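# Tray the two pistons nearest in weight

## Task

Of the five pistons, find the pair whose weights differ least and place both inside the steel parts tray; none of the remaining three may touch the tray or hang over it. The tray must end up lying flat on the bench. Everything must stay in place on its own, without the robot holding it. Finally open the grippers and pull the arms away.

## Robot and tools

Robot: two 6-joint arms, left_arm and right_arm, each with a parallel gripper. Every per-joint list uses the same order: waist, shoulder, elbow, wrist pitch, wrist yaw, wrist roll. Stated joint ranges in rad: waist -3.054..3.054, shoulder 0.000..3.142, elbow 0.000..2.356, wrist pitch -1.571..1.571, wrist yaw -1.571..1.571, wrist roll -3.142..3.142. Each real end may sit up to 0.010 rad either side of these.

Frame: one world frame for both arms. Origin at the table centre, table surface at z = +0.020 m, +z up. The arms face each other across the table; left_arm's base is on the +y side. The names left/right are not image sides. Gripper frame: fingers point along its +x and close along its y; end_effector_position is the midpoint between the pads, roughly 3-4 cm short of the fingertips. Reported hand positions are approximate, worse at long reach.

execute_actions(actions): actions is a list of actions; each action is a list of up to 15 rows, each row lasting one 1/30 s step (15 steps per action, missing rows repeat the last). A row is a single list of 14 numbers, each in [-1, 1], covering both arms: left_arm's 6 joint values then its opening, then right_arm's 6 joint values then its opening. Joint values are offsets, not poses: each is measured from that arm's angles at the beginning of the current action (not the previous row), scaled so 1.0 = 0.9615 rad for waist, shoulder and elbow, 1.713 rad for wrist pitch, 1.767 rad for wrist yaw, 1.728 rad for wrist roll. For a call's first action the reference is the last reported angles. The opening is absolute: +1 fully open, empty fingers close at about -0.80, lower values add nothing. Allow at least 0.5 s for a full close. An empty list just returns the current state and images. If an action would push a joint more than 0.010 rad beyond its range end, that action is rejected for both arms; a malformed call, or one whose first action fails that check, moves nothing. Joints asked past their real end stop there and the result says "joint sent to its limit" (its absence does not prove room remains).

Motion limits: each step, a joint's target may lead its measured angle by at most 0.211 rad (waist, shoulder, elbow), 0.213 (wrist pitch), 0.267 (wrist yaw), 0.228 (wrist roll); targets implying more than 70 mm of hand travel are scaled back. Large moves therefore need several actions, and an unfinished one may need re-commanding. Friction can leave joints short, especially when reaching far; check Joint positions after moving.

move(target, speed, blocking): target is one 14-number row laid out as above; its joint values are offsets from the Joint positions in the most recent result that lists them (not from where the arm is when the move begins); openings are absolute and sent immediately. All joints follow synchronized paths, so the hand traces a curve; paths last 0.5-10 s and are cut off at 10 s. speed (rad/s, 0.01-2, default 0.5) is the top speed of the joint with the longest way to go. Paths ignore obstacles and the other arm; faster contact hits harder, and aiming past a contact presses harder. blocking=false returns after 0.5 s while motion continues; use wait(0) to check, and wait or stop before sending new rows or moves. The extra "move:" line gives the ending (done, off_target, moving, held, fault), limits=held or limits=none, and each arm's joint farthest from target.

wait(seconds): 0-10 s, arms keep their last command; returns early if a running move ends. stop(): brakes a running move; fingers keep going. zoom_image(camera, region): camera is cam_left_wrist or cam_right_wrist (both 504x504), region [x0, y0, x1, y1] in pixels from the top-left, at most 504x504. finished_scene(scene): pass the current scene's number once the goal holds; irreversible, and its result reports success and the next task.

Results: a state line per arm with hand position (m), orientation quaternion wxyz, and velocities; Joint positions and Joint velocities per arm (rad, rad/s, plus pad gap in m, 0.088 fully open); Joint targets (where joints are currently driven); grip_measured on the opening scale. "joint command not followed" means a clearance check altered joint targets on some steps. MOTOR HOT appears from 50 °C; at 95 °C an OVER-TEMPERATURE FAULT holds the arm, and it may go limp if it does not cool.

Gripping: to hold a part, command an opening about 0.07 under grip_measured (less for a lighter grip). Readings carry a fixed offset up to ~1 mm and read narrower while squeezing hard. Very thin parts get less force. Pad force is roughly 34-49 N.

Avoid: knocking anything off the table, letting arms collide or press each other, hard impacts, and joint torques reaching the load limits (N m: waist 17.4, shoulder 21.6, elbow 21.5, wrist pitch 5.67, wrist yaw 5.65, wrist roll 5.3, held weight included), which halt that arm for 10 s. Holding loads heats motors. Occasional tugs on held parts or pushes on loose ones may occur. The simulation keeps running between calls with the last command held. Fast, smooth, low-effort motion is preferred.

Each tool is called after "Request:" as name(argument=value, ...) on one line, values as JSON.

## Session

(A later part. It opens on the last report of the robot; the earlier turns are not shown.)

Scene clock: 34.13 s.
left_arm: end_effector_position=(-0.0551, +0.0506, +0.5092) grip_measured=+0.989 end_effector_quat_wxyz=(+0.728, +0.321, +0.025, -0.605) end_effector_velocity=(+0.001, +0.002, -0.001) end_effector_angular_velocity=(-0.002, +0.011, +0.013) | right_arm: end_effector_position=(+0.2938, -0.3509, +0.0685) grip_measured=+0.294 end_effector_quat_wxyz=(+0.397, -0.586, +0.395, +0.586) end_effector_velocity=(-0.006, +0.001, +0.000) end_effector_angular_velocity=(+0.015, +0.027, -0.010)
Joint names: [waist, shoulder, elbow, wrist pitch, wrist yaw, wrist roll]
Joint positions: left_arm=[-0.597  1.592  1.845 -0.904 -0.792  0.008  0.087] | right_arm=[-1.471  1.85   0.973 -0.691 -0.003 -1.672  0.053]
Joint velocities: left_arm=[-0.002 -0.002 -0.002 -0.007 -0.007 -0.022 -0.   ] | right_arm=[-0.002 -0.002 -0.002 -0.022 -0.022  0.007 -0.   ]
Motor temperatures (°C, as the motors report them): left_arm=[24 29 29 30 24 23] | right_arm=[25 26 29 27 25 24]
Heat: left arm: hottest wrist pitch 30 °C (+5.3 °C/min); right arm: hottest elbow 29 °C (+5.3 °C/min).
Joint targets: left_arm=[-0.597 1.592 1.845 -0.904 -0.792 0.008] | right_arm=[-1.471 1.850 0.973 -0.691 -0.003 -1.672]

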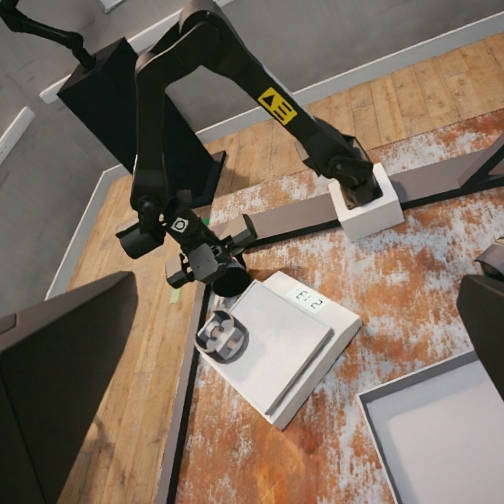

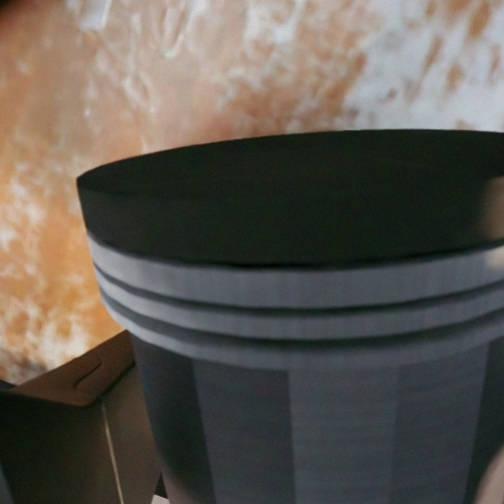

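Request:
move(target=[0,0,0,0,0,0,1, 0,-0.168,0.219,-0.206,0,0.4,0.22], speed=0.8)

Request:
move(target=[0,0,0,0,0,0,1, 0.549,-0.12,-0.168,0.03,0,0.525,0.22], speed=0.9)

Scene clock: 36.93 s.
left_arm: end_effector_position=(-0.0551, +0.0506, +0.5092) grip_measured=+0.989 end_effector_quat_wxyz=(+0.728, +0.321, +0.025, -0.605) end_effector_velocity=(-0.000, +0.000, +0.001) end_effector_angular_velocity=(-0.014, +0.020, +0.013) | right_arm: end_effector_position=(+0.2935, -0.3509, +0.1534) grip_measured=+0.294 end_effector_quat_wxyz=(+0.569, -0.417, +0.572, +0.420) end_effector_velocity=(-0.003, +0.002, +0.000) end_effector_angular_velocity=(+0.019, +0.013, -0.010)
Joint names: [waist, shoulder, elbow, wrist pitch, wrist yaw, wrist roll]
Joint positions: left_arm=[-0.597  1.592  1.845 -0.904 -0.792  0.008  0.087] | right_arm=[-1.471  1.705  1.171 -1.042 -0.003 -0.985  0.053]
Joint velocities: left_arm=[-0.002 -0.002 -0.002  0.007 -0.007 -0.022 -0.   ] | right_arm=[-0.002 -0.002 -0.002 -0.007 -0.022  0.007  0.   ]
Motor temperatures (°C, as the motors report them): left_arm=[24 30 29 30 24 23] | right_arm=[25 26 29 27 25 24]
Heat: left arm: hottest shoulder 30 °C (+4.9 °C/min); right arm: hottest elbow 29 °C (+4.9 °C/min).
Joint targets: left_arm=[-0.597 1.592 1.845 -0.904 -0.792 0.008] | right_arm=[-1.471 1.689 1.183 -1.044 -0.003 -0.981]
move: off_target (right_arm); limits=none; left_arm: farthest joint: the waist, 0.000 radians from its target (0.000 radians at the start); right_arm: farthest joint: the shoulder, 0.017 radians from its target (0.162 radians at the start)

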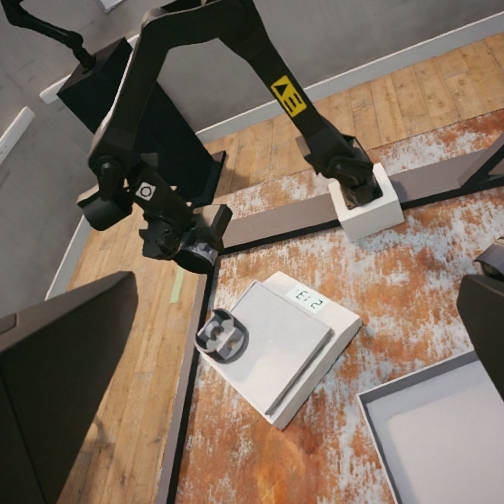

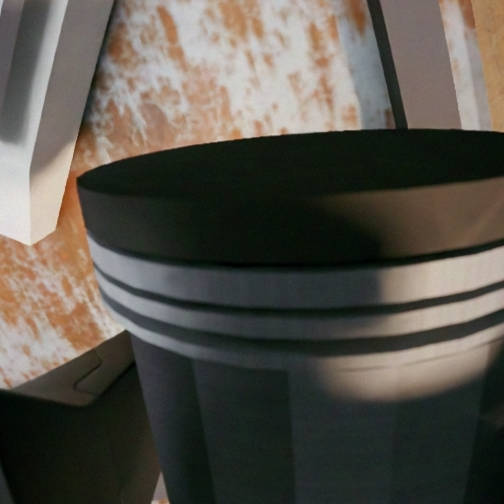

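Scene clock: 38.70 s.
left_arm: end_effector_position=(-0.0551, +0.0506, +0.5092) grip_measured=+0.989 end_effector_quat_wxyz=(+0.728, +0.321, +0.025, -0.605) end_effector_velocity=(+0.000, +0.000, +0.003) end_effector_angular_velocity=(-0.015, +0.010, +0.007) | right_arm: end_effector_position=(+0.1917, -0.2433, +0.1421) grip_measured=+0.294 end_effector_quat_wxyz=(+0.634, -0.304, +0.643, +0.302) end_effector_velocity=(-0.002, -0.001, +0.000) end_effector_angular_velocity=(-0.000, +0.010, -0.010)
Joint names: [waist, shoulder, elbow, wrist pitch, wrist yaw, wrist roll]
Joint positions: left_arm=[-0.597  1.592  1.845 -0.904 -0.792  0.008  0.087] | right_arm=[-0.947  1.606  1.015 -0.993 -0.003 -0.08   0.053]
Joint velocities: left_arm=[-0.002 -0.002  0.002  0.007 -0.007 -0.007 -0.   ] | right_arm=[-0.002 -0.002 -0.002 -0.007 -0.007  0.007 -0.   ]
Motor temperatures (°C, as the motors report them): left_arm=[24 30 29 30 24 23] | right_arm=[25 27 29 27 25 24]
Heat: left arm: hottest shoulder 30 °C (+4.7 °C/min); right arm: hottest elbow 29 °C (+4.7 °C/min).
Joint targets: left_arm=[-0.597 1.592 1.845 -0.904 -0.792 0.008] | right_arm=[-0.943 1.590 1.009 -0.991 -0.003 -0.077]
move: off_target (right_arm); limits=none; left_arm: farthest joint: the waist, 0.000 radians from its target (0.000 radians at the start); right_arm: farthest joint: the shoulder, 0.016 radians from its target (0.115 radians at the start)

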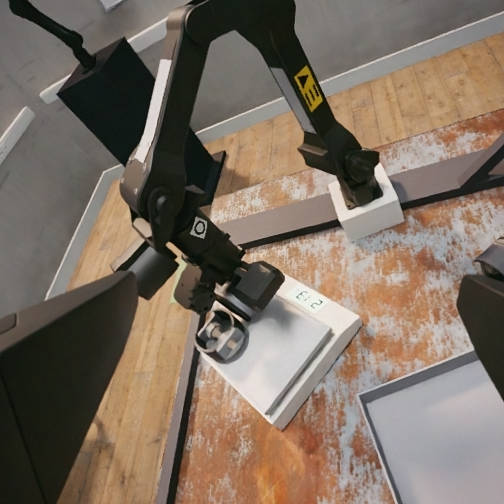

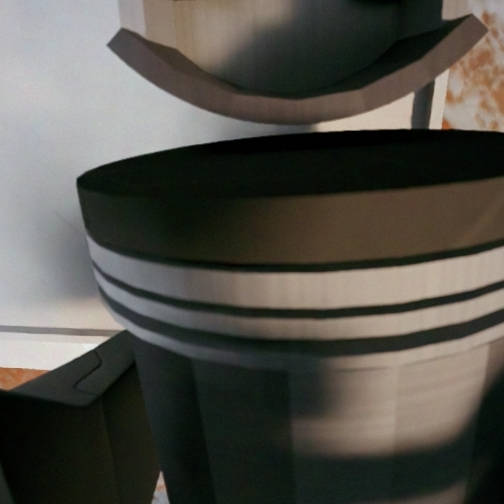

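Request:
move(target=[0,0,0,0,0,0,1, 0,0,-0.049,0.028,0,0,0.22], speed=0.08)

Scene clock: 40.37 s.
left_arm: end_effector_position=(-0.0551, +0.0506, +0.5092) grip_measured=+0.989 end_effector_quat_wxyz=(+0.728, +0.321, +0.025, -0.605) end_effector_velocity=(-0.001, +0.002, +0.001) end_effector_angular_velocity=(-0.010, +0.027, +0.014) | right_arm: end_effector_position=(+0.1898, -0.2453, +0.1325) grip_measured=+0.294 end_effector_quat_wxyz=(+0.636, -0.303, +0.642, +0.303) end_effector_velocity=(-0.004, -0.004, +0.000) end_effector_angular_velocity=(-0.011, +0.020, -0.010)
Joint names: [waist, shoulder, elbow, wrist pitch, wrist yaw, wrist roll]
Joint positions: left_arm=[-0.597  1.592  1.845 -0.904 -0.792  0.008  0.087] | right_arm=[-0.947  1.605  0.974 -0.948 -0.003 -0.08   0.053]
Joint velocities: left_arm=[-0.007 -0.002  0.002 -0.007 -0.007 -0.037 -0.   ] | right_arm=[-0.002 -0.002 -0.002 -0.022 -0.007  0.007 -0.   ]
Motor temperatures (°C, as the motors report them): left_arm=[24 30 29 31 24 23] | right_arm=[25 27 29 27 25 24]
Heat: left arm: hottest wrist pitch 31 °C (+5.9 °C/min); right arm: hottest elbow 29 °C (+4.5 °C/min).
Joint targets: left_arm=[-0.597 1.592 1.845 -0.904 -0.792 0.008] | right_arm=[-0.947 1.605 0.968 -0.945 -0.003 -0.081]
move: done; limits=none; left_arm: farthest joint: the waist, 0.000 radians from its target (0.000 radians at the start); right_arm: farthest joint: the elbow, 0.006 radians from its target (0.047 radians at the start)

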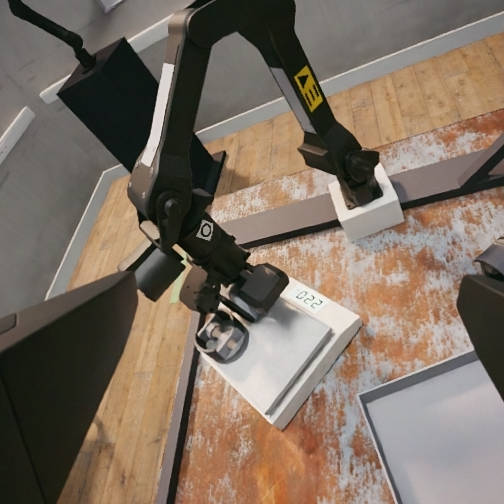

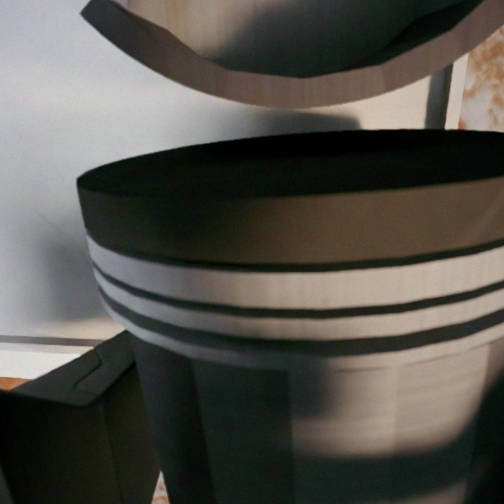

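Request:
execute_actions(actions=[[[0,0,0,0,0,0,1,0,0,0,0,0,0,0.25],[0,0,0,0,0,0,1,0,0,0,0,0,0,0.28],[0,0,0,0,0,0,1,0,0,0,0,0,0,0.31],[0,0,0,0,0,0,1,0,0,0,0,0,0,0.34],[0,0,0,0,0,0,1,0,0,0,0,0,0,0.37],[0,0,0,0,0,0,1,0,0,0,0,0,0,0.4],[0,0,0,0,0,0,1,0,0,0,0,0,0,0.4],[0,0,0,0,0,0,1,0,0,0,0,0,0,0.4],[0,0,0,0,0,0,1,0,0,0,0,0,0,0.45],[0,0,0,0,0,0,1,0,0,0,0,0,0,0.5],[0,0,0,0,0,0,1,0,0,0,0,0,0,0.56],[0,0,0,0,0,0,1,0,0,0,0,0,0,0.62],[0,0,0,0,0,0,1,0,0,0,0,0,0,0.7]]])

Request:
move(target=[0,0,0,0,0,0,1, 0,-0.091,0.238,-0.169,0,0,0.7], speed=0.6)

Request:
move(target=[0,0,0,0,0,0,1, 1,0,0,0,0,-0.6,0.8], speed=1.2)

Request:
move(target=[0,0,0,0,0,0,1, 0.6,0,0,0,0,-0.335,0.8], speed=1.0)

Request:
zoom_image(camera="cam_left_wrist", region=[190, 250, 350, 380])

Scene clock: 42.33 s.
left_arm: end_effector_position=(-0.0551, +0.0506, +0.5092) grip_measured=+0.989 end_effector_quat_wxyz=(+0.728, +0.321, +0.025, -0.605) end_effector_velocity=(+0.001, +0.002, -0.001) end_effector_angular_velocity=(-0.002, +0.011, +0.013) | right_arm: end_effector_position=(+0.1898, -0.2452, +0.1325) grip_measured=+0.608 end_effector_quat_wxyz=(+0.636, -0.303, +0.642, +0.303) end_effector_velocity=(-0.002, -0.001, +0.001) end_effector_angular_velocity=(+0.003, +0.007, +0.019)
Joint names: [waist, shoulder, elbow, wrist pitch, wrist yaw, wrist roll]
Joint positions: left_arm=[-0.597  1.592  1.845 -0.904 -0.792  0.008  0.087] | right_arm=[-0.947  1.605  0.974 -0.947 -0.003 -0.08   0.069]
Joint velocities: left_arm=[-0.002 -0.002 -0.002 -0.007 -0.007 -0.022 -0.   ] | right_arm=[-0.002 -0.007 -0.002 -0.007 -0.007 -0.022  0.042]
Motor temperatures (°C, as the motors report them): left_arm=[24 30 29 31 24 23] | right_arm=[25 27 29 27 25 24]
Heat: left arm: hottest wrist pitch 31 °C (+5.7 °C/min); right arm: hottest elbow 29 °C (+4.3 °C/min).
Joint targets: left_arm=[-0.597 1.592 1.845 -0.904 -0.792 0.008] | right_arm=[-0.947 1.605 0.974 -0.947 -0.003 -0.080]

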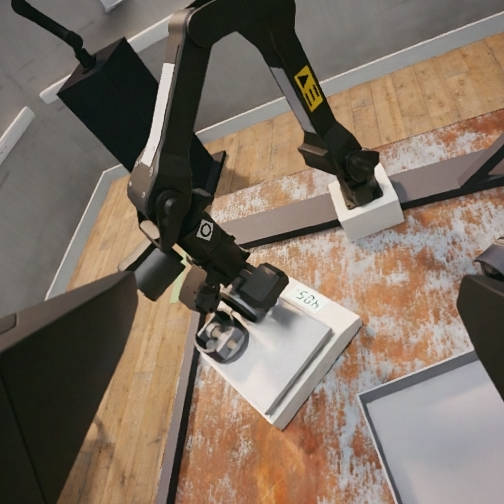

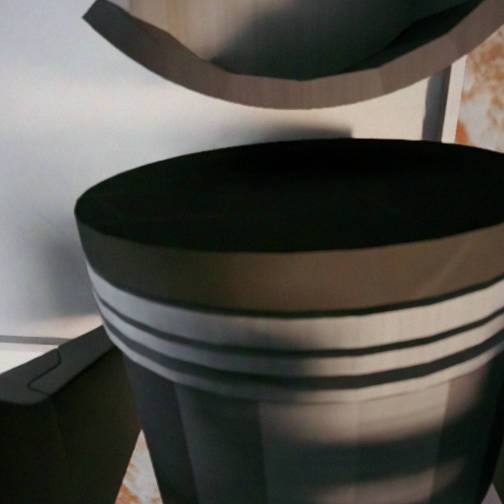

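Scene clock: 43.47 s.
left_arm: end_effector_position=(-0.0551, +0.0506, +0.5092) grip_measured=+0.989 end_effector_quat_wxyz=(+0.728, +0.321, +0.025, -0.605) end_effector_velocity=(-0.000, +0.000, +0.001) end_effector_angular_velocity=(-0.007, -0.006, +0.000) | right_arm: end_effector_position=(+0.1898, -0.2453, +0.2056) grip_measured=+0.698 end_effector_quat_wxyz=(+0.640, -0.302, +0.638, +0.305) end_effector_velocity=(-0.001, -0.002, -0.000) end_effector_angular_velocity=(-0.000, +0.010, -0.015)
Joint names: [waist, shoulder, elbow, wrist pitch, wrist yaw, wrist roll]
Joint positions: left_arm=[-0.597  1.592  1.845 -0.904 -0.792  0.008  0.087] | right_arm=[-0.947  1.526  1.195 -1.235 -0.003 -0.08   0.073]
Joint velocities: left_arm=[-0.002 -0.002 -0.002  0.007 -0.007  0.007 -0.   ] | right_arm=[-0.007 -0.002 -0.002 -0.007 -0.007  0.007 -0.   ]
Motor temperatures (°C, as the motors report them): left_arm=[24 30 29 31 24 23] | right_arm=[25 27 29 27 25 24]
Heat: left arm: hottest wrist pitch 31 °C (+5.5 °C/min); right arm: hottest elbow 29 °C (+4.1 °C/min).
Joint targets: left_arm=[-0.597 1.592 1.845 -0.904 -0.792 0.008] | right_arm=[-0.947 1.518 1.202 -1.237 -0.003 -0.080]
move: done; limits=none; left_arm: farthest joint: the waist, 0.000 radians from its target (0.000 radians at the start); right_arm: farthest joint: the shoulder, 0.009 radians from its target (0.088 radians at the start)

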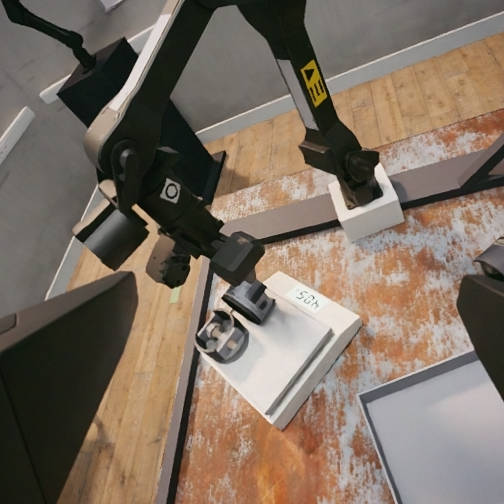

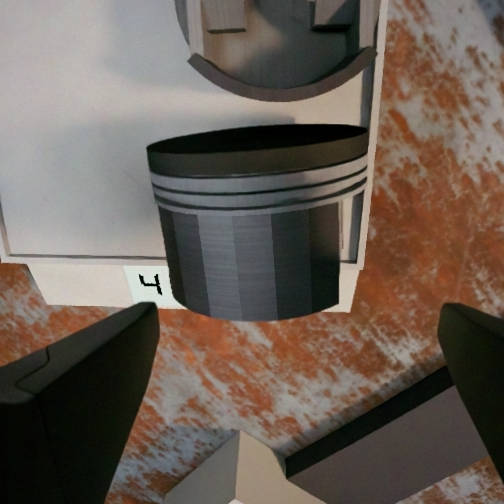

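Scene clock: 45.17 s.
left_arm: end_effector_position=(-0.0551, +0.0506, +0.5092) grip_measured=+0.989 end_effector_quat_wxyz=(+0.728, +0.321, +0.025, -0.605) end_effector_velocity=(-0.004, +0.001, -0.003) end_effector_angular_velocity=(+0.011, +0.003, -0.010) | right_arm: end_effector_position=(-0.0405, -0.1778, +0.2056) grip_measured=+0.798 end_effector_quat_wxyz=(+0.095, -0.699, +0.092, +0.702) end_effector_velocity=(-0.000, -0.002, -0.000) end_effector_angular_velocity=(-0.009, +0.006, +0.005)
Joint names: [waist, shoulder, elbow, wrist pitch, wrist yaw, wrist roll]
Joint positions: left_arm=[-0.597  1.592  1.845 -0.904 -0.792  0.008  0.087] | right_arm=[ 0.01   1.526  1.195 -1.235 -0.003 -1.114  0.078]
Joint velocities: left_arm=[-0.007  0.002 -0.002 -0.007  0.007 -0.007 -0.   ] | right_arm=[-0.002 -0.002 -0.002 -0.007 -0.007 -0.007  0.   ]
Motor temperatures (°C, as the motors report them): left_arm=[24 30 29 31 24 23] | right_arm=[25 27 29 27 25 24]
Heat: left arm: hottest wrist pitch 31 °C (+5.3 °C/min); right arm: hottest elbow 29 °C (+4.0 °C/min).
Joint targets: left_arm=[-0.597 1.592 1.845 -0.904 -0.792 0.008] | right_arm=[0.014 1.526 1.195 -1.235 -0.003 -1.117]
move: done; limits=none; left_arm: farthest joint: the waist, 0.000 radians from its target (0.000 radians at the start); right_arm: farthest joint: the waist, 0.004 radians from its target (0.962 radians at the start)

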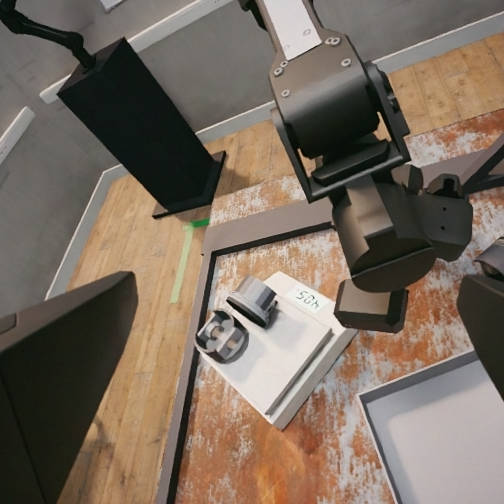

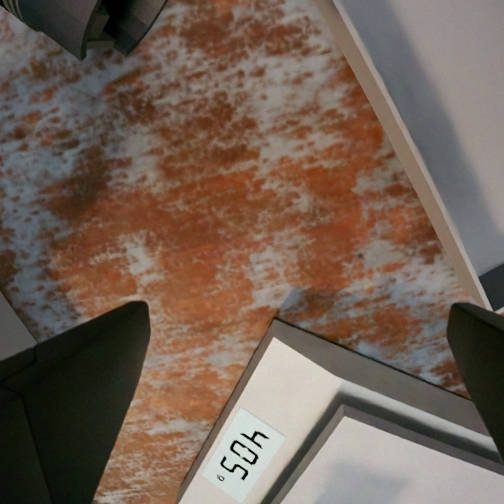

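Scene clock: 46.53 s.
left_arm: end_effector_position=(-0.0551, +0.0506, +0.5092) grip_measured=+0.989 end_effector_quat_wxyz=(+0.728, +0.321, +0.025, -0.605) end_effector_velocity=(-0.001, +0.002, -0.001) end_effector_angular_velocity=(-0.002, +0.011, +0.008) | right_arm: end_effector_position=(-0.1710, -0.2458, +0.2056) grip_measured=+0.798 end_effector_quat_wxyz=(+0.301, +0.638, +0.304, -0.641) end_effector_velocity=(+0.001, -0.002, -0.000) end_effector_angular_velocity=(-0.010, +0.000, +0.005)
Joint names: [waist, shoulder, elbow, wrist pitch, wrist yaw, wrist roll]
Joint positions: left_arm=[-0.597  1.592  1.845 -0.904 -0.792  0.008  0.087] | right_arm=[ 0.583  1.526  1.195 -1.235 -0.003 -1.689  0.078]
Joint velocities: left_arm=[-0.007 -0.002 -0.002 -0.007 -0.007 -0.022 -0.   ] | right_arm=[-0.002 -0.002 -0.002 -0.007 -0.007 -0.007 -0.   ]
Motor temperatures (°C, as the motors report them): left_arm=[24 30 29 31 24 23] | right_arm=[25 27 30 27 25 24]
Heat: left arm: hottest wrist pitch 31 °C (+5.2 °C/min); right arm: hottest elbow 30 °C (+5.2 °C/min).
Joint targets: left_arm=[-0.597 1.592 1.845 -0.904 -0.792 0.008] | right_arm=[0.587 1.526 1.195 -1.235 -0.003 -1.693]
move: done; limits=none; left_arm: farthest joint: the waist, 0.000 radians from its target (0.000 radians at the start); right_arm: farthest joint: the waist, 0.003 radians from its target (0.576 radians at the start)

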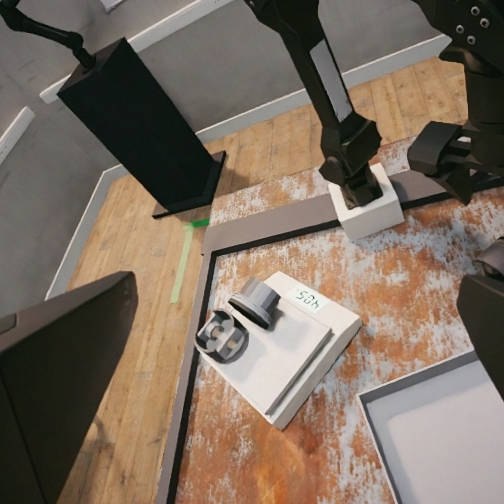

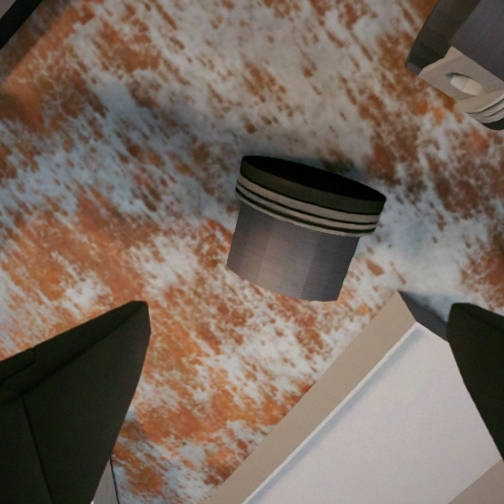

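Region (190, 250, 350, 380) of cam_left_wrist's 504x504 image, scaled by 3.150, with more detail than that image has; it fills the top 410 rows of this view, and the rest is white.

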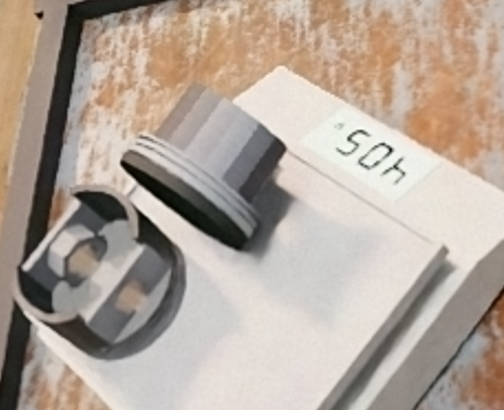

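Request:
move(target=[0,0,0,0,0,0,1, -0.022,0.133,-0.194,0.169,0,0.150,1], speed=0.6)

Scene clock: 49.10 s.
left_arm: end_effector_position=(-0.0551, +0.0506, +0.5092) grip_measured=+0.989 end_effector_quat_wxyz=(+0.728, +0.321, +0.025, -0.605) end_effector_velocity=(-0.001, +0.002, -0.002) end_effector_angular_velocity=(+0.006, -0.004, +0.002) | right_arm: end_effector_position=(-0.1760, -0.2338, +0.1339) grip_measured=+1.000 end_effector_quat_wxyz=(+0.213, +0.673, +0.212, -0.675) end_effector_velocity=(+0.001, +0.002, +0.000) end_effector_angular_velocity=(+0.010, -0.000, +0.005)
Joint names: [waist, shoulder, elbow, wrist pitch, wrist yaw, wrist roll]
Joint positions: left_arm=[-0.597  1.592  1.845 -0.904 -0.792  0.008  0.087] | right_arm=[ 0.566  1.641  1.018 -0.947 -0.003 -1.434  0.088]
Joint velocities: left_arm=[-0.007 -0.002 -0.007 -0.007 -0.007 -0.007 -0.   ] | right_arm=[-0.002 -0.002 -0.002  0.007  0.007 -0.007  0.   ]
Motor temperatures (°C, as the motors report them): left_arm=[24 30 29 31 24 23] | right_arm=[25 27 30 27 25 24]
Heat: left arm: hottest wrist pitch 31 °C (+4.9 °C/min); right arm: hottest elbow 30 °C (+4.9 °C/min).
Joint targets: left_arm=[-0.597 1.592 1.845 -0.904 -0.792 0.008] | right_arm=[0.562 1.654 1.008 -0.945 -0.003 -1.430]
move: off_target (right_arm); limits=none; left_arm: farthest joint: the waist, 0.000 radians from its target (0.000 radians at the start); right_arm: farthest joint: the shoulder, 0.013 radians from its target (0.128 radians at the start)

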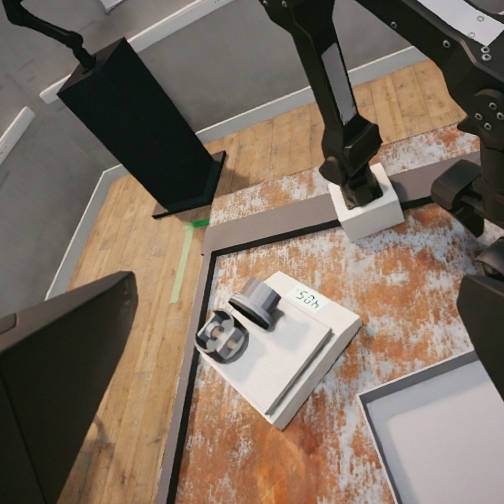

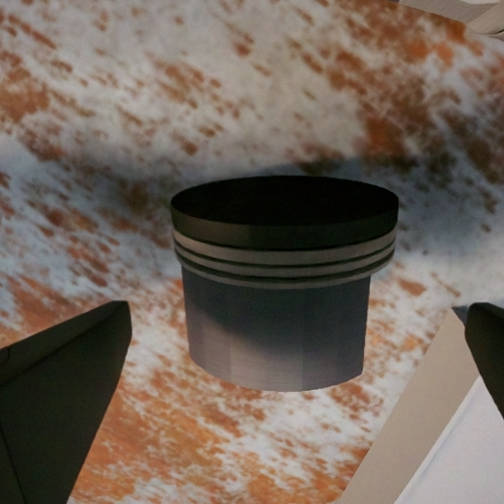

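Request:
move(target=[0,0,0,0,0,0,1, 0,0.140,-0.179,0.167,0,0,1], speed=0.35)

Request:
execute_actions(actions=[[[0,0,0,0,0,0,1,0,0,0,0,0,0,0.9],[0,0,0,0,0,0,1,0,0,0,0,0,0,0.85],[0,0,0,0,0,0,1,0,0,0,0,0,0,0.8],[0,0,0,0,0,0,1,0,0,0,0,0,0,0.76],[0,0,0,0,0,0,1,0,0,0,0,0,0,0.72],[0,0,0,0,0,0,1,0,0,0,0,0,0,0.69],[0,0,0,0,0,0,1,0,0,0,0,0,0,0.66],[0,0,0,0,0,0,1,0,0,0,0,0,0,0.64],[0,0,0,0,0,0,1,0,0,0,0,0,0,0.62],[0,0,0,0,0,0,1,0,0,0,0,0,0,0.6],[0,0,0,0,0,0,1,0,0,0,0,0,0,0.58],[0,0,0,0,0,0,1,0,0,0,0,0,0,0.56],[0,0,0,0,0,0,1,0,0,0,0,0,0,0.54],[0,0,0,0,0,0,1,0,0,0,0,0,0,0.53]]])

Scene clock: 51.30 s.
left_arm: end_effector_position=(-0.0551, +0.0506, +0.5092) grip_measured=+0.989 end_effector_quat_wxyz=(+0.728, +0.321, +0.025, -0.605) end_effector_velocity=(+0.001, +0.002, +0.000) end_effector_angular_velocity=(-0.007, +0.004, +0.020) | right_arm: end_effector_position=(-0.1729, -0.2371, +0.0677) grip_measured=+1.000 end_effector_quat_wxyz=(+0.213, +0.674, +0.212, -0.675) end_effector_velocity=(+0.000, -0.001, -0.001) end_effector_angular_velocity=(-0.003, +0.007, -0.010)
Joint names: [waist, shoulder, elbow, wrist pitch, wrist yaw, wrist roll]
Joint positions: left_arm=[-0.597  1.592  1.845 -0.904 -0.792  0.008  0.087] | right_arm=[ 0.566  1.763  0.854 -0.663 -0.003 -1.433  0.088]
Joint velocities: left_arm=[-0.007 -0.002 -0.002 -0.007 -0.022 -0.022 -0.   ] | right_arm=[-0.002 -0.002 -0.007  0.007 -0.007  0.007  0.   ]
Motor temperatures (°C, as the motors report them): left_arm=[24 30 29 31 25 23] | right_arm=[25 27 30 27 25 24]
Heat: left arm: hottest wrist pitch 31 °C (+4.7 °C/min); right arm: hottest elbow 30 °C (+4.7 °C/min).
Joint targets: left_arm=[-0.597 1.592 1.845 -0.904 -0.792 0.008] | right_arm=[0.566 1.776 0.845 -0.661 -0.003 -1.433]
move: off_target (right_arm); limits=none; left_arm: farthest joint: the waist, 0.000 radians from its target (0.000 radians at the start); right_arm: farthest joint: the shoulder, 0.013 radians from its target (0.134 radians at the start)

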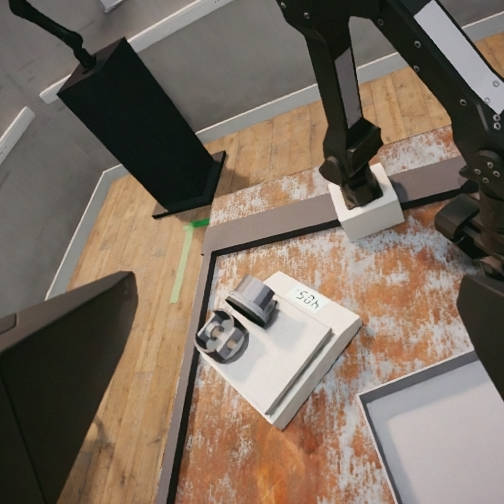

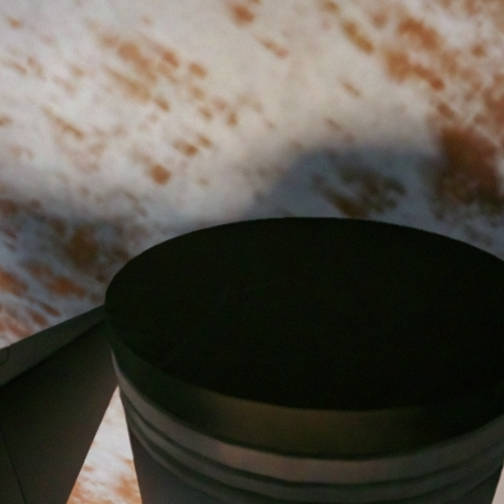

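Scene clock: 51.80 s.
left_arm: end_effector_position=(-0.0551, +0.0506, +0.5092) grip_measured=+0.989 end_effector_quat_wxyz=(+0.728, +0.321, +0.025, -0.605) end_effector_velocity=(-0.000, +0.000, -0.000) end_effector_angular_velocity=(-0.003, -0.009, +0.000) | right_arm: end_effector_position=(-0.1729, -0.2371, +0.0677) grip_measured=+0.579 end_effector_quat_wxyz=(+0.213, +0.674, +0.212, -0.675) end_effector_velocity=(+0.003, -0.000, +0.000) end_effector_angular_velocity=(-0.000, -0.010, +0.005)
Joint names: [waist, shoulder, elbow, wrist pitch, wrist yaw, wrist roll]
Joint positions: left_arm=[-0.597  1.592  1.845 -0.904 -0.792  0.008  0.087] | right_arm=[ 0.566  1.763  0.854 -0.663 -0.003 -1.433  0.067]
Joint velocities: left_arm=[-0.002 -0.002 -0.007  0.007 -0.007  0.007  0.   ] | right_arm=[-0.002 -0.002 -0.002 -0.007  0.007 -0.007 -0.017]
Motor temperatures (°C, as the motors report them): left_arm=[24 30 29 31 25 23] | right_arm=[25 27 30 26 25 24]
Heat: left arm: hottest wrist pitch 31 °C (+4.6 °C/min); right arm: hottest elbow 30 °C (+4.6 °C/min).
Joint targets: left_arm=[-0.597 1.592 1.845 -0.904 -0.792 0.008] | right_arm=[0.566 1.763 0.854 -0.663 -0.003 -1.433]

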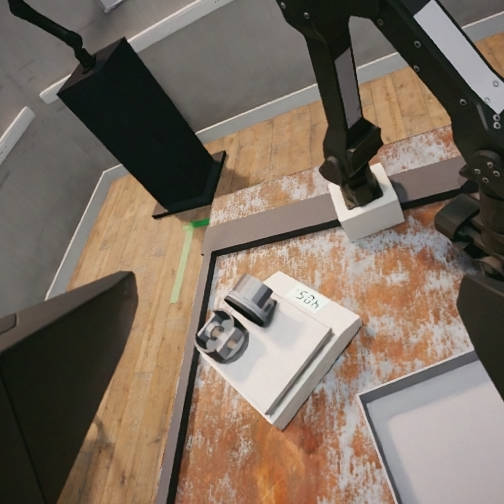

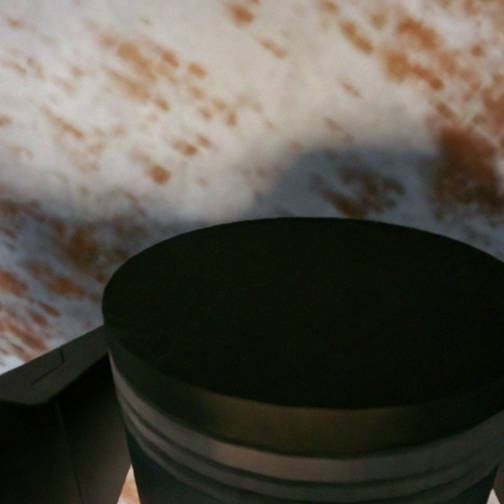

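Request:
execute_actions(actions=[[[0,0,0,0,0,0,1,0,0,0,0,0,0,0.52],[0,0,0,0,0,0,1,0,0,0,0,0,0,0.51],[0,0,0,0,0,0,1,0,0,0,0,0,0,0.5],[0,0,0,0,0,0,1,0,0,0,0,0,0,0.49],[0,0,0,0,0,0,1,0,0,0,0,0,0,0.48],[0,0,0,0,0,0,1,0,0,0,0,0,0,0.47],[0,0,0,0,0,0,1,0,0,0,0,0,0,0.46]]])

Scene clock: 52.73 s.
left_arm: end_effector_position=(-0.0551, +0.0506, +0.5092) grip_measured=+0.989 end_effector_quat_wxyz=(+0.728, +0.321, +0.025, -0.605) end_effector_velocity=(+0.001, +0.002, -0.001) end_effector_angular_velocity=(+0.002, -0.001, +0.007) | right_arm: end_effector_position=(-0.1728, -0.2372, +0.0677) grip_measured=+0.560 end_effector_quat_wxyz=(+0.213, +0.674, +0.211, -0.675) end_effector_velocity=(+0.000, +0.001, -0.001) end_effector_angular_velocity=(+0.007, -0.004, -0.005)
Joint names: [waist, shoulder, elbow, wrist pitch, wrist yaw, wrist roll]
Joint positions: left_arm=[-0.597  1.592  1.845 -0.904 -0.792  0.008  0.087] | right_arm=[ 0.566  1.763  0.854 -0.663 -0.003 -1.433  0.066]
Joint velocities: left_arm=[-0.002 -0.002 -0.002 -0.007 -0.007 -0.007  0.   ] | right_arm=[ 0.002  0.002 -0.002  0.007  0.007  0.007 -0.   ]
Motor temperatures (°C, as the motors report them): left_arm=[24 30 29 31 25 23] | right_arm=[25 27 30 26 25 24]
Heat: left arm: hottest wrist pitch 31 °C (+4.6 °C/min); right arm: hottest elbow 30 °C (+4.6 °C/min).
Joint targets: left_arm=[-0.597 1.592 1.845 -0.904 -0.792 0.008] | right_arm=[0.566 1.763 0.854 -0.663 -0.003 -1.433]

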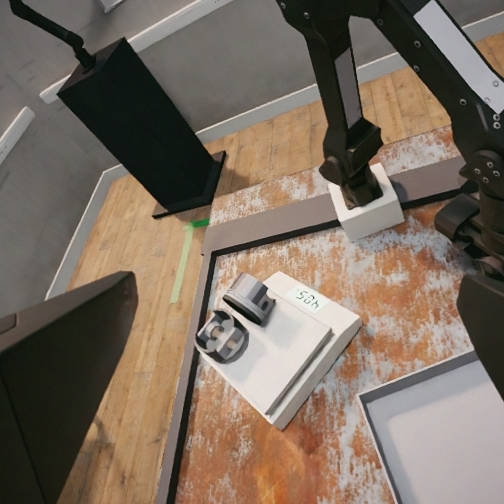

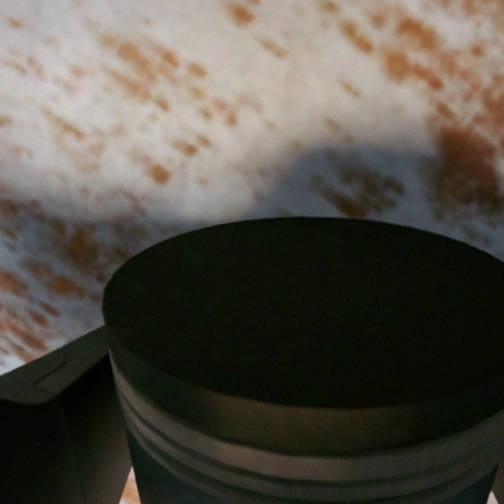

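Request:
move(target=[0,0,0,0,0,0,1, -0.08,-0.192,0.248,-0.232,0,0.25,0.48], speed=0.6)

Request:
move(target=[0,0,0,0,0,0,1, -0.95,0.33,0.40,-0.04,0,0.55,0.48], speed=0.9)

Scene clock: 55.70 s.
left_arm: end_effector_position=(-0.0551, +0.0506, +0.5092) grip_measured=+0.989 end_effector_quat_wxyz=(+0.728, +0.321, +0.025, -0.605) end_effector_velocity=(-0.002, +0.003, +0.000) end_effector_angular_velocity=(+0.003, +0.009, -0.010) | right_arm: end_effector_position=(-0.1584, -0.2240, +0.1608) grip_measured=+0.560 end_effector_quat_wxyz=(-0.039, -0.705, -0.037, +0.707) end_effector_velocity=(-0.001, -0.003, +0.000) end_effector_angular_velocity=(-0.019, +0.013, +0.005)
Joint names: [waist, shoulder, elbow, wrist pitch, wrist yaw, wrist roll]
Joint positions: left_arm=[-0.597  1.592  1.845 -0.904 -0.792  0.008  0.087] | right_arm=[ 0.493  1.593  1.08  -1.059 -0.003 -1.004  0.066]
Joint velocities: left_arm=[-0.007 -0.007 -0.002 -0.007  0.007 -0.007 -0.   ] | right_arm=[-0.002 -0.002 -0.002 -0.007 -0.022 -0.007 -0.   ]
Motor temperatures (°C, as the motors report them): left_arm=[24 31 29 31 25 23] | right_arm=[25 28 30 26 25 24]
Heat: left arm: hottest shoulder 31 °C (+4.3 °C/min); right arm: hottest elbow 30 °C (+4.3 °C/min).
Joint targets: left_arm=[-0.597 1.592 1.845 -0.904 -0.792 0.008] | right_arm=[0.489 1.578 1.092 -1.061 -0.003 -1.001]
move: off_target (right_arm); limits=none; left_arm: farthest joint: the waist, 0.000 radians from its target (0.000 radians at the start); right_arm: farthest joint: the shoulder, 0.015 radians from its target (0.184 radians at the start)

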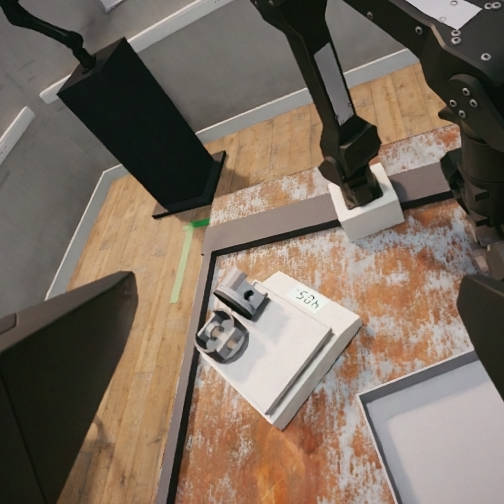

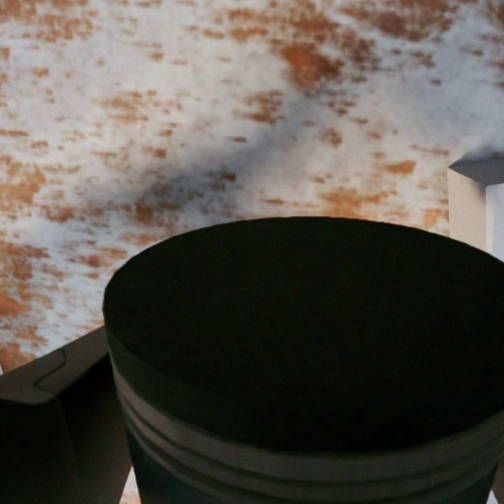

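Scene clock: 57.53 s.
left_arm: end_effector_position=(-0.0551, +0.0506, +0.5092) grip_measured=+0.989 end_effector_quat_wxyz=(+0.728, +0.321, +0.025, -0.605) end_effector_velocity=(+0.000, +0.000, -0.002) end_effector_angular_velocity=(+0.006, -0.004, +0.007) | right_arm: end_effector_position=(+0.0912, -0.0913, +0.1630) grip_measured=+0.560 end_effector_quat_wxyz=(+0.542, -0.453, +0.543, +0.454) end_effector_velocity=(+0.003, -0.002, -0.000) end_effector_angular_velocity=(-0.009, -0.005, -0.015)
Joint names: [waist, shoulder, elbow, wrist pitch, wrist yaw, wrist roll]
Joint positions: left_arm=[-0.597  1.592  1.845 -0.904 -0.792  0.008  0.087] | right_arm=[-0.417  1.899  1.452 -1.125 -0.003 -0.057  0.066]
Joint velocities: left_arm=[-0.002  0.002 -0.002 -0.007 -0.007 -0.007 -0.   ] | right_arm=[-0.007  0.002  0.002 -0.007  0.007  0.007 -0.   ]
Motor temperatures (°C, as the motors report them): left_arm=[24 31 29 31 25 23] | right_arm=[25 28 30 26 25 24]
Heat: left arm: hottest shoulder 31 °C (+4.2 °C/min); right arm: hottest elbow 30 °C (+4.2 °C/min).
Joint targets: left_arm=[-0.597 1.592 1.845 -0.904 -0.792 0.008] | right_arm=[-0.421 1.910 1.465 -1.127 -0.003 -0.054]
move: off_target (right_arm); limits=none; left_arm: farthest joint: the waist, 0.000 radians from its target (0.000 radians at the start); right_arm: farthest joint: the elbow, 0.013 radians from its target (0.385 radians at the start)

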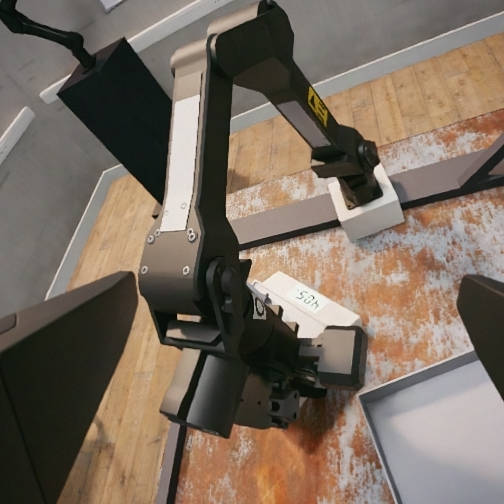

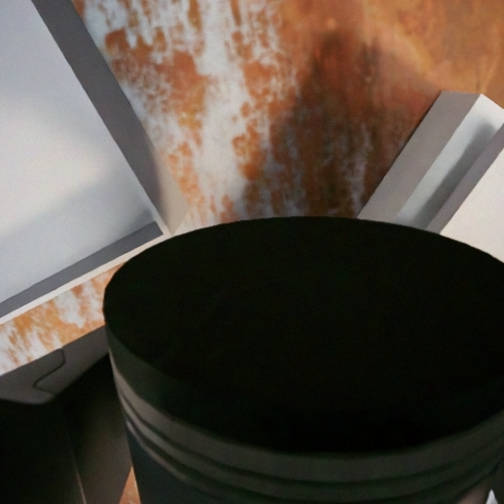

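Request:
move(target=[0,0,0,0,0,0,1, -0.276,0.124,0.113,0.009,0,0.145,0.48], speed=0.5)

Scene clock: 59.07 s.
left_arm: end_effector_position=(-0.0551, +0.0506, +0.5092) grip_measured=+0.989 end_effector_quat_wxyz=(+0.728, +0.321, +0.025, -0.605) end_effector_velocity=(+0.001, +0.002, -0.001) end_effector_angular_velocity=(-0.002, +0.011, +0.013) | right_arm: end_effector_position=(+0.1901, -0.1012, +0.1496) grip_measured=+0.560 end_effector_quat_wxyz=(+0.639, -0.301, +0.640, +0.303) end_effector_velocity=(-0.003, -0.005, -0.001) end_effector_angular_velocity=(-0.020, +0.019, +0.020)
Joint names: [waist, shoulder, elbow, wrist pitch, wrist yaw, wrist roll]
Joint positions: left_arm=[-0.597  1.592  1.845 -0.904 -0.792  0.008  0.087] | right_arm=[-0.68   2.006  1.548 -1.111 -0.003  0.19   0.066]
Joint velocities: left_arm=[-0.002 -0.002 -0.002 -0.007 -0.007 -0.022 -0.   ] | right_arm=[-0.002  0.002 -0.002 -0.022 -0.007 -0.022  0.   ]
Motor temperatures (°C, as the motors report them): left_arm=[24 31 29 31 25 23] | right_arm=[25 28 30 26 25 24]
Heat: left arm: hottest shoulder 31 °C (+4.1 °C/min); right arm: hottest elbow 30 °C (+4.1 °C/min).
Joint targets: left_arm=[-0.597 1.592 1.845 -0.904 -0.792 0.008] | right_arm=[-0.682 2.018 1.561 -1.109 -0.003 0.193]
move: off_target (right_arm); limits=none; left_arm: farthest joint: the waist, 0.000 radians from its target (0.000 radians at the start); right_arm: farthest joint: the shoulder, 0.012 radians from its target (0.119 radians at the start)

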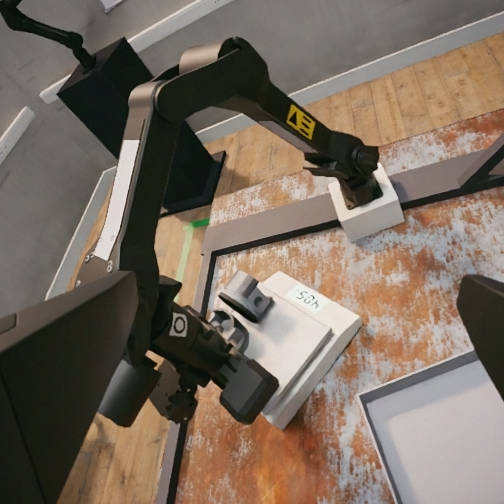

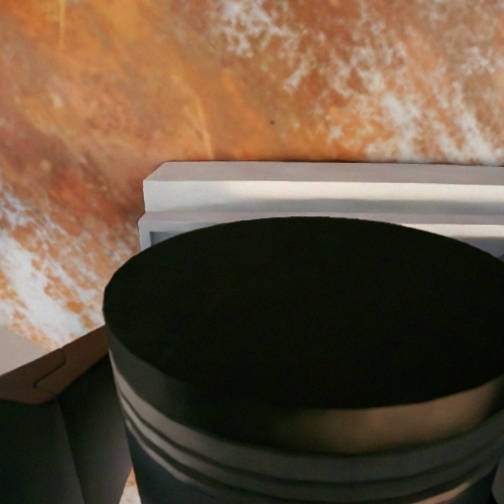

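Request:
move(target=[0,0,0,0,0,0,1, 0.03,-0.069,-0.098,0.023,0,0.016,0.48], speed=0.2)

Scene clock: 61.20 s.
left_arm: end_effector_position=(-0.0551, +0.0506, +0.5092) grip_measured=+0.989 end_effector_quat_wxyz=(+0.728, +0.321, +0.025, -0.605) end_effector_velocity=(+0.003, +0.002, +0.000) end_effector_angular_velocity=(+0.000, -0.021, +0.012) | right_arm: end_effector_position=(+0.1709, -0.1110, +0.1433) grip_measured=+0.560 end_effector_quat_wxyz=(+0.635, -0.304, +0.642, +0.305) end_effector_velocity=(+0.000, +0.001, +0.002) end_effector_angular_velocity=(+0.014, +0.001, +0.005)
Joint names: [waist, shoulder, elbow, wrist pitch, wrist yaw, wrist roll]
Joint positions: left_arm=[-0.597  1.592  1.845 -0.904 -0.792  0.008  0.087] | right_arm=[-0.648  1.953  1.446 -1.07  -0.007  0.215  0.066]
Joint velocities: left_arm=[-0.002 -0.002 -0.002 -0.007 -0.022  0.007 -0.   ] | right_arm=[-0.002 -0.007 -0.002  0.007 -0.007 -0.007 -0.   ]
Motor temperatures (°C, as the motors report them): left_arm=[24 31 29 32 25 23] | right_arm=[25 28 30 26 25 24]
Heat: left arm: hottest wrist pitch 32 °C (+5.1 °C/min); right arm: hottest elbow 30 °C (+3.0 °C/min).
Joint targets: left_arm=[-0.597 1.592 1.845 -0.904 -0.792 0.008] | right_arm=[-0.651 1.940 1.454 -1.072 -0.003 0.218]
move: off_target (right_arm); limits=none; left_arm: farthest joint: the waist, 0.000 radians from its target (0.000 radians at the start); right_arm: farthest joint: the shoulder, 0.014 radians from its target (0.067 radians at the start)

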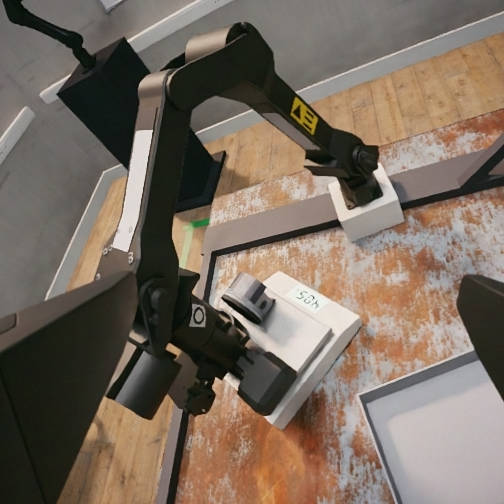

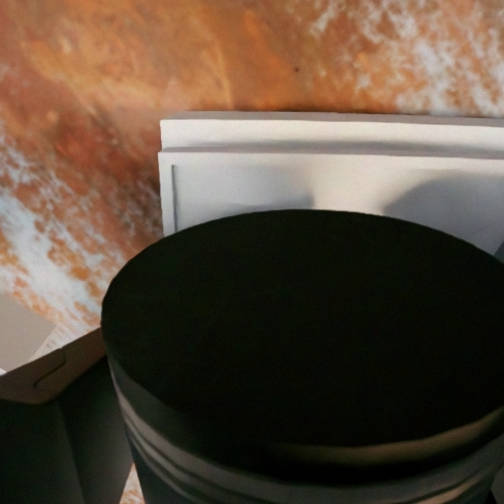

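Request:
move(target=[0,0,0,0,0,0,1, 0,0.036,0,0.019,0,0,0.48], speed=0.06)

Scene clock: 62.30 s.
left_arm: end_effector_position=(-0.0551, +0.0506, +0.5092) grip_measured=+0.989 end_effector_quat_wxyz=(+0.728, +0.321, +0.025, -0.605) end_effector_velocity=(+0.004, -0.000, +0.004) end_effector_angular_velocity=(-0.020, +0.002, +0.023) | right_arm: end_effector_position=(+0.1734, -0.1061, +0.1357) grip_measured=+0.560 end_effector_quat_wxyz=(+0.637, -0.302, +0.640, +0.306) end_effector_velocity=(+0.000, -0.004, -0.001) end_effector_angular_velocity=(-0.014, -0.001, +0.005)
Joint names: [waist, shoulder, elbow, wrist pitch, wrist yaw, wrist roll]
Joint positions: left_arm=[-0.597  1.592  1.845 -0.904 -0.792  0.008  0.087] | right_arm=[-0.648  1.976  1.446 -1.04  -0.007  0.215  0.066]
Joint velocities: left_arm=[ 0.002 -0.002  0.002  0.007 -0.022 -0.007 -0.   ] | right_arm=[-0.002 -0.002 -0.007 -0.007  0.007 -0.007  0.   ]
Motor temperatures (°C, as the motors report them): left_arm=[24 31 29 32 25 23] | right_arm=[25 29 30 26 25 24]
Heat: left arm: hottest wrist pitch 32 °C (+5.1 °C/min); right arm: hottest elbow 30 °C (+3.0 °C/min).
Joint targets: left_arm=[-0.597 1.592 1.845 -0.904 -0.792 0.008] | right_arm=[-0.648 1.988 1.446 -1.038 -0.007 0.215]
move: off_target (right_arm); limits=none; left_arm: farthest joint: the waist, 0.000 radians from its target (0.000 radians at the start); right_arm: farthest joint: the shoulder, 0.012 radians from its target (0.034 radians at the start)

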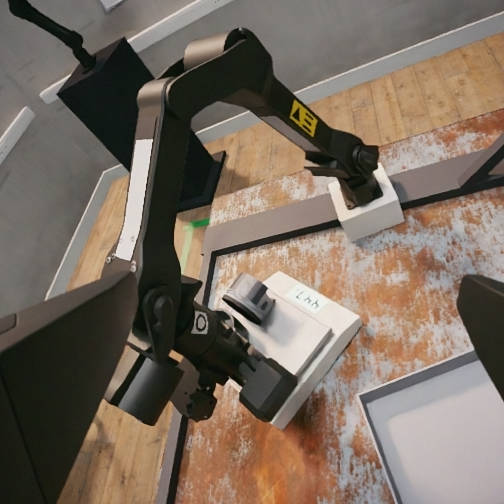

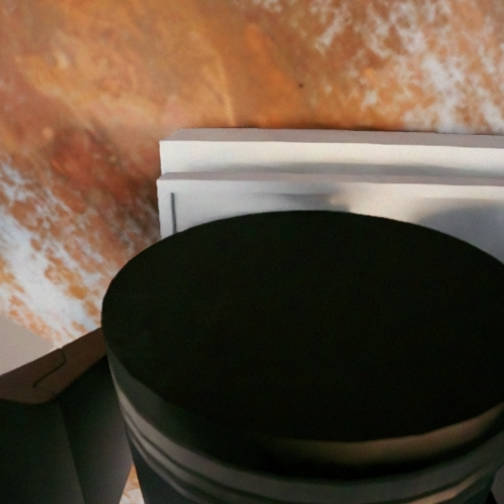

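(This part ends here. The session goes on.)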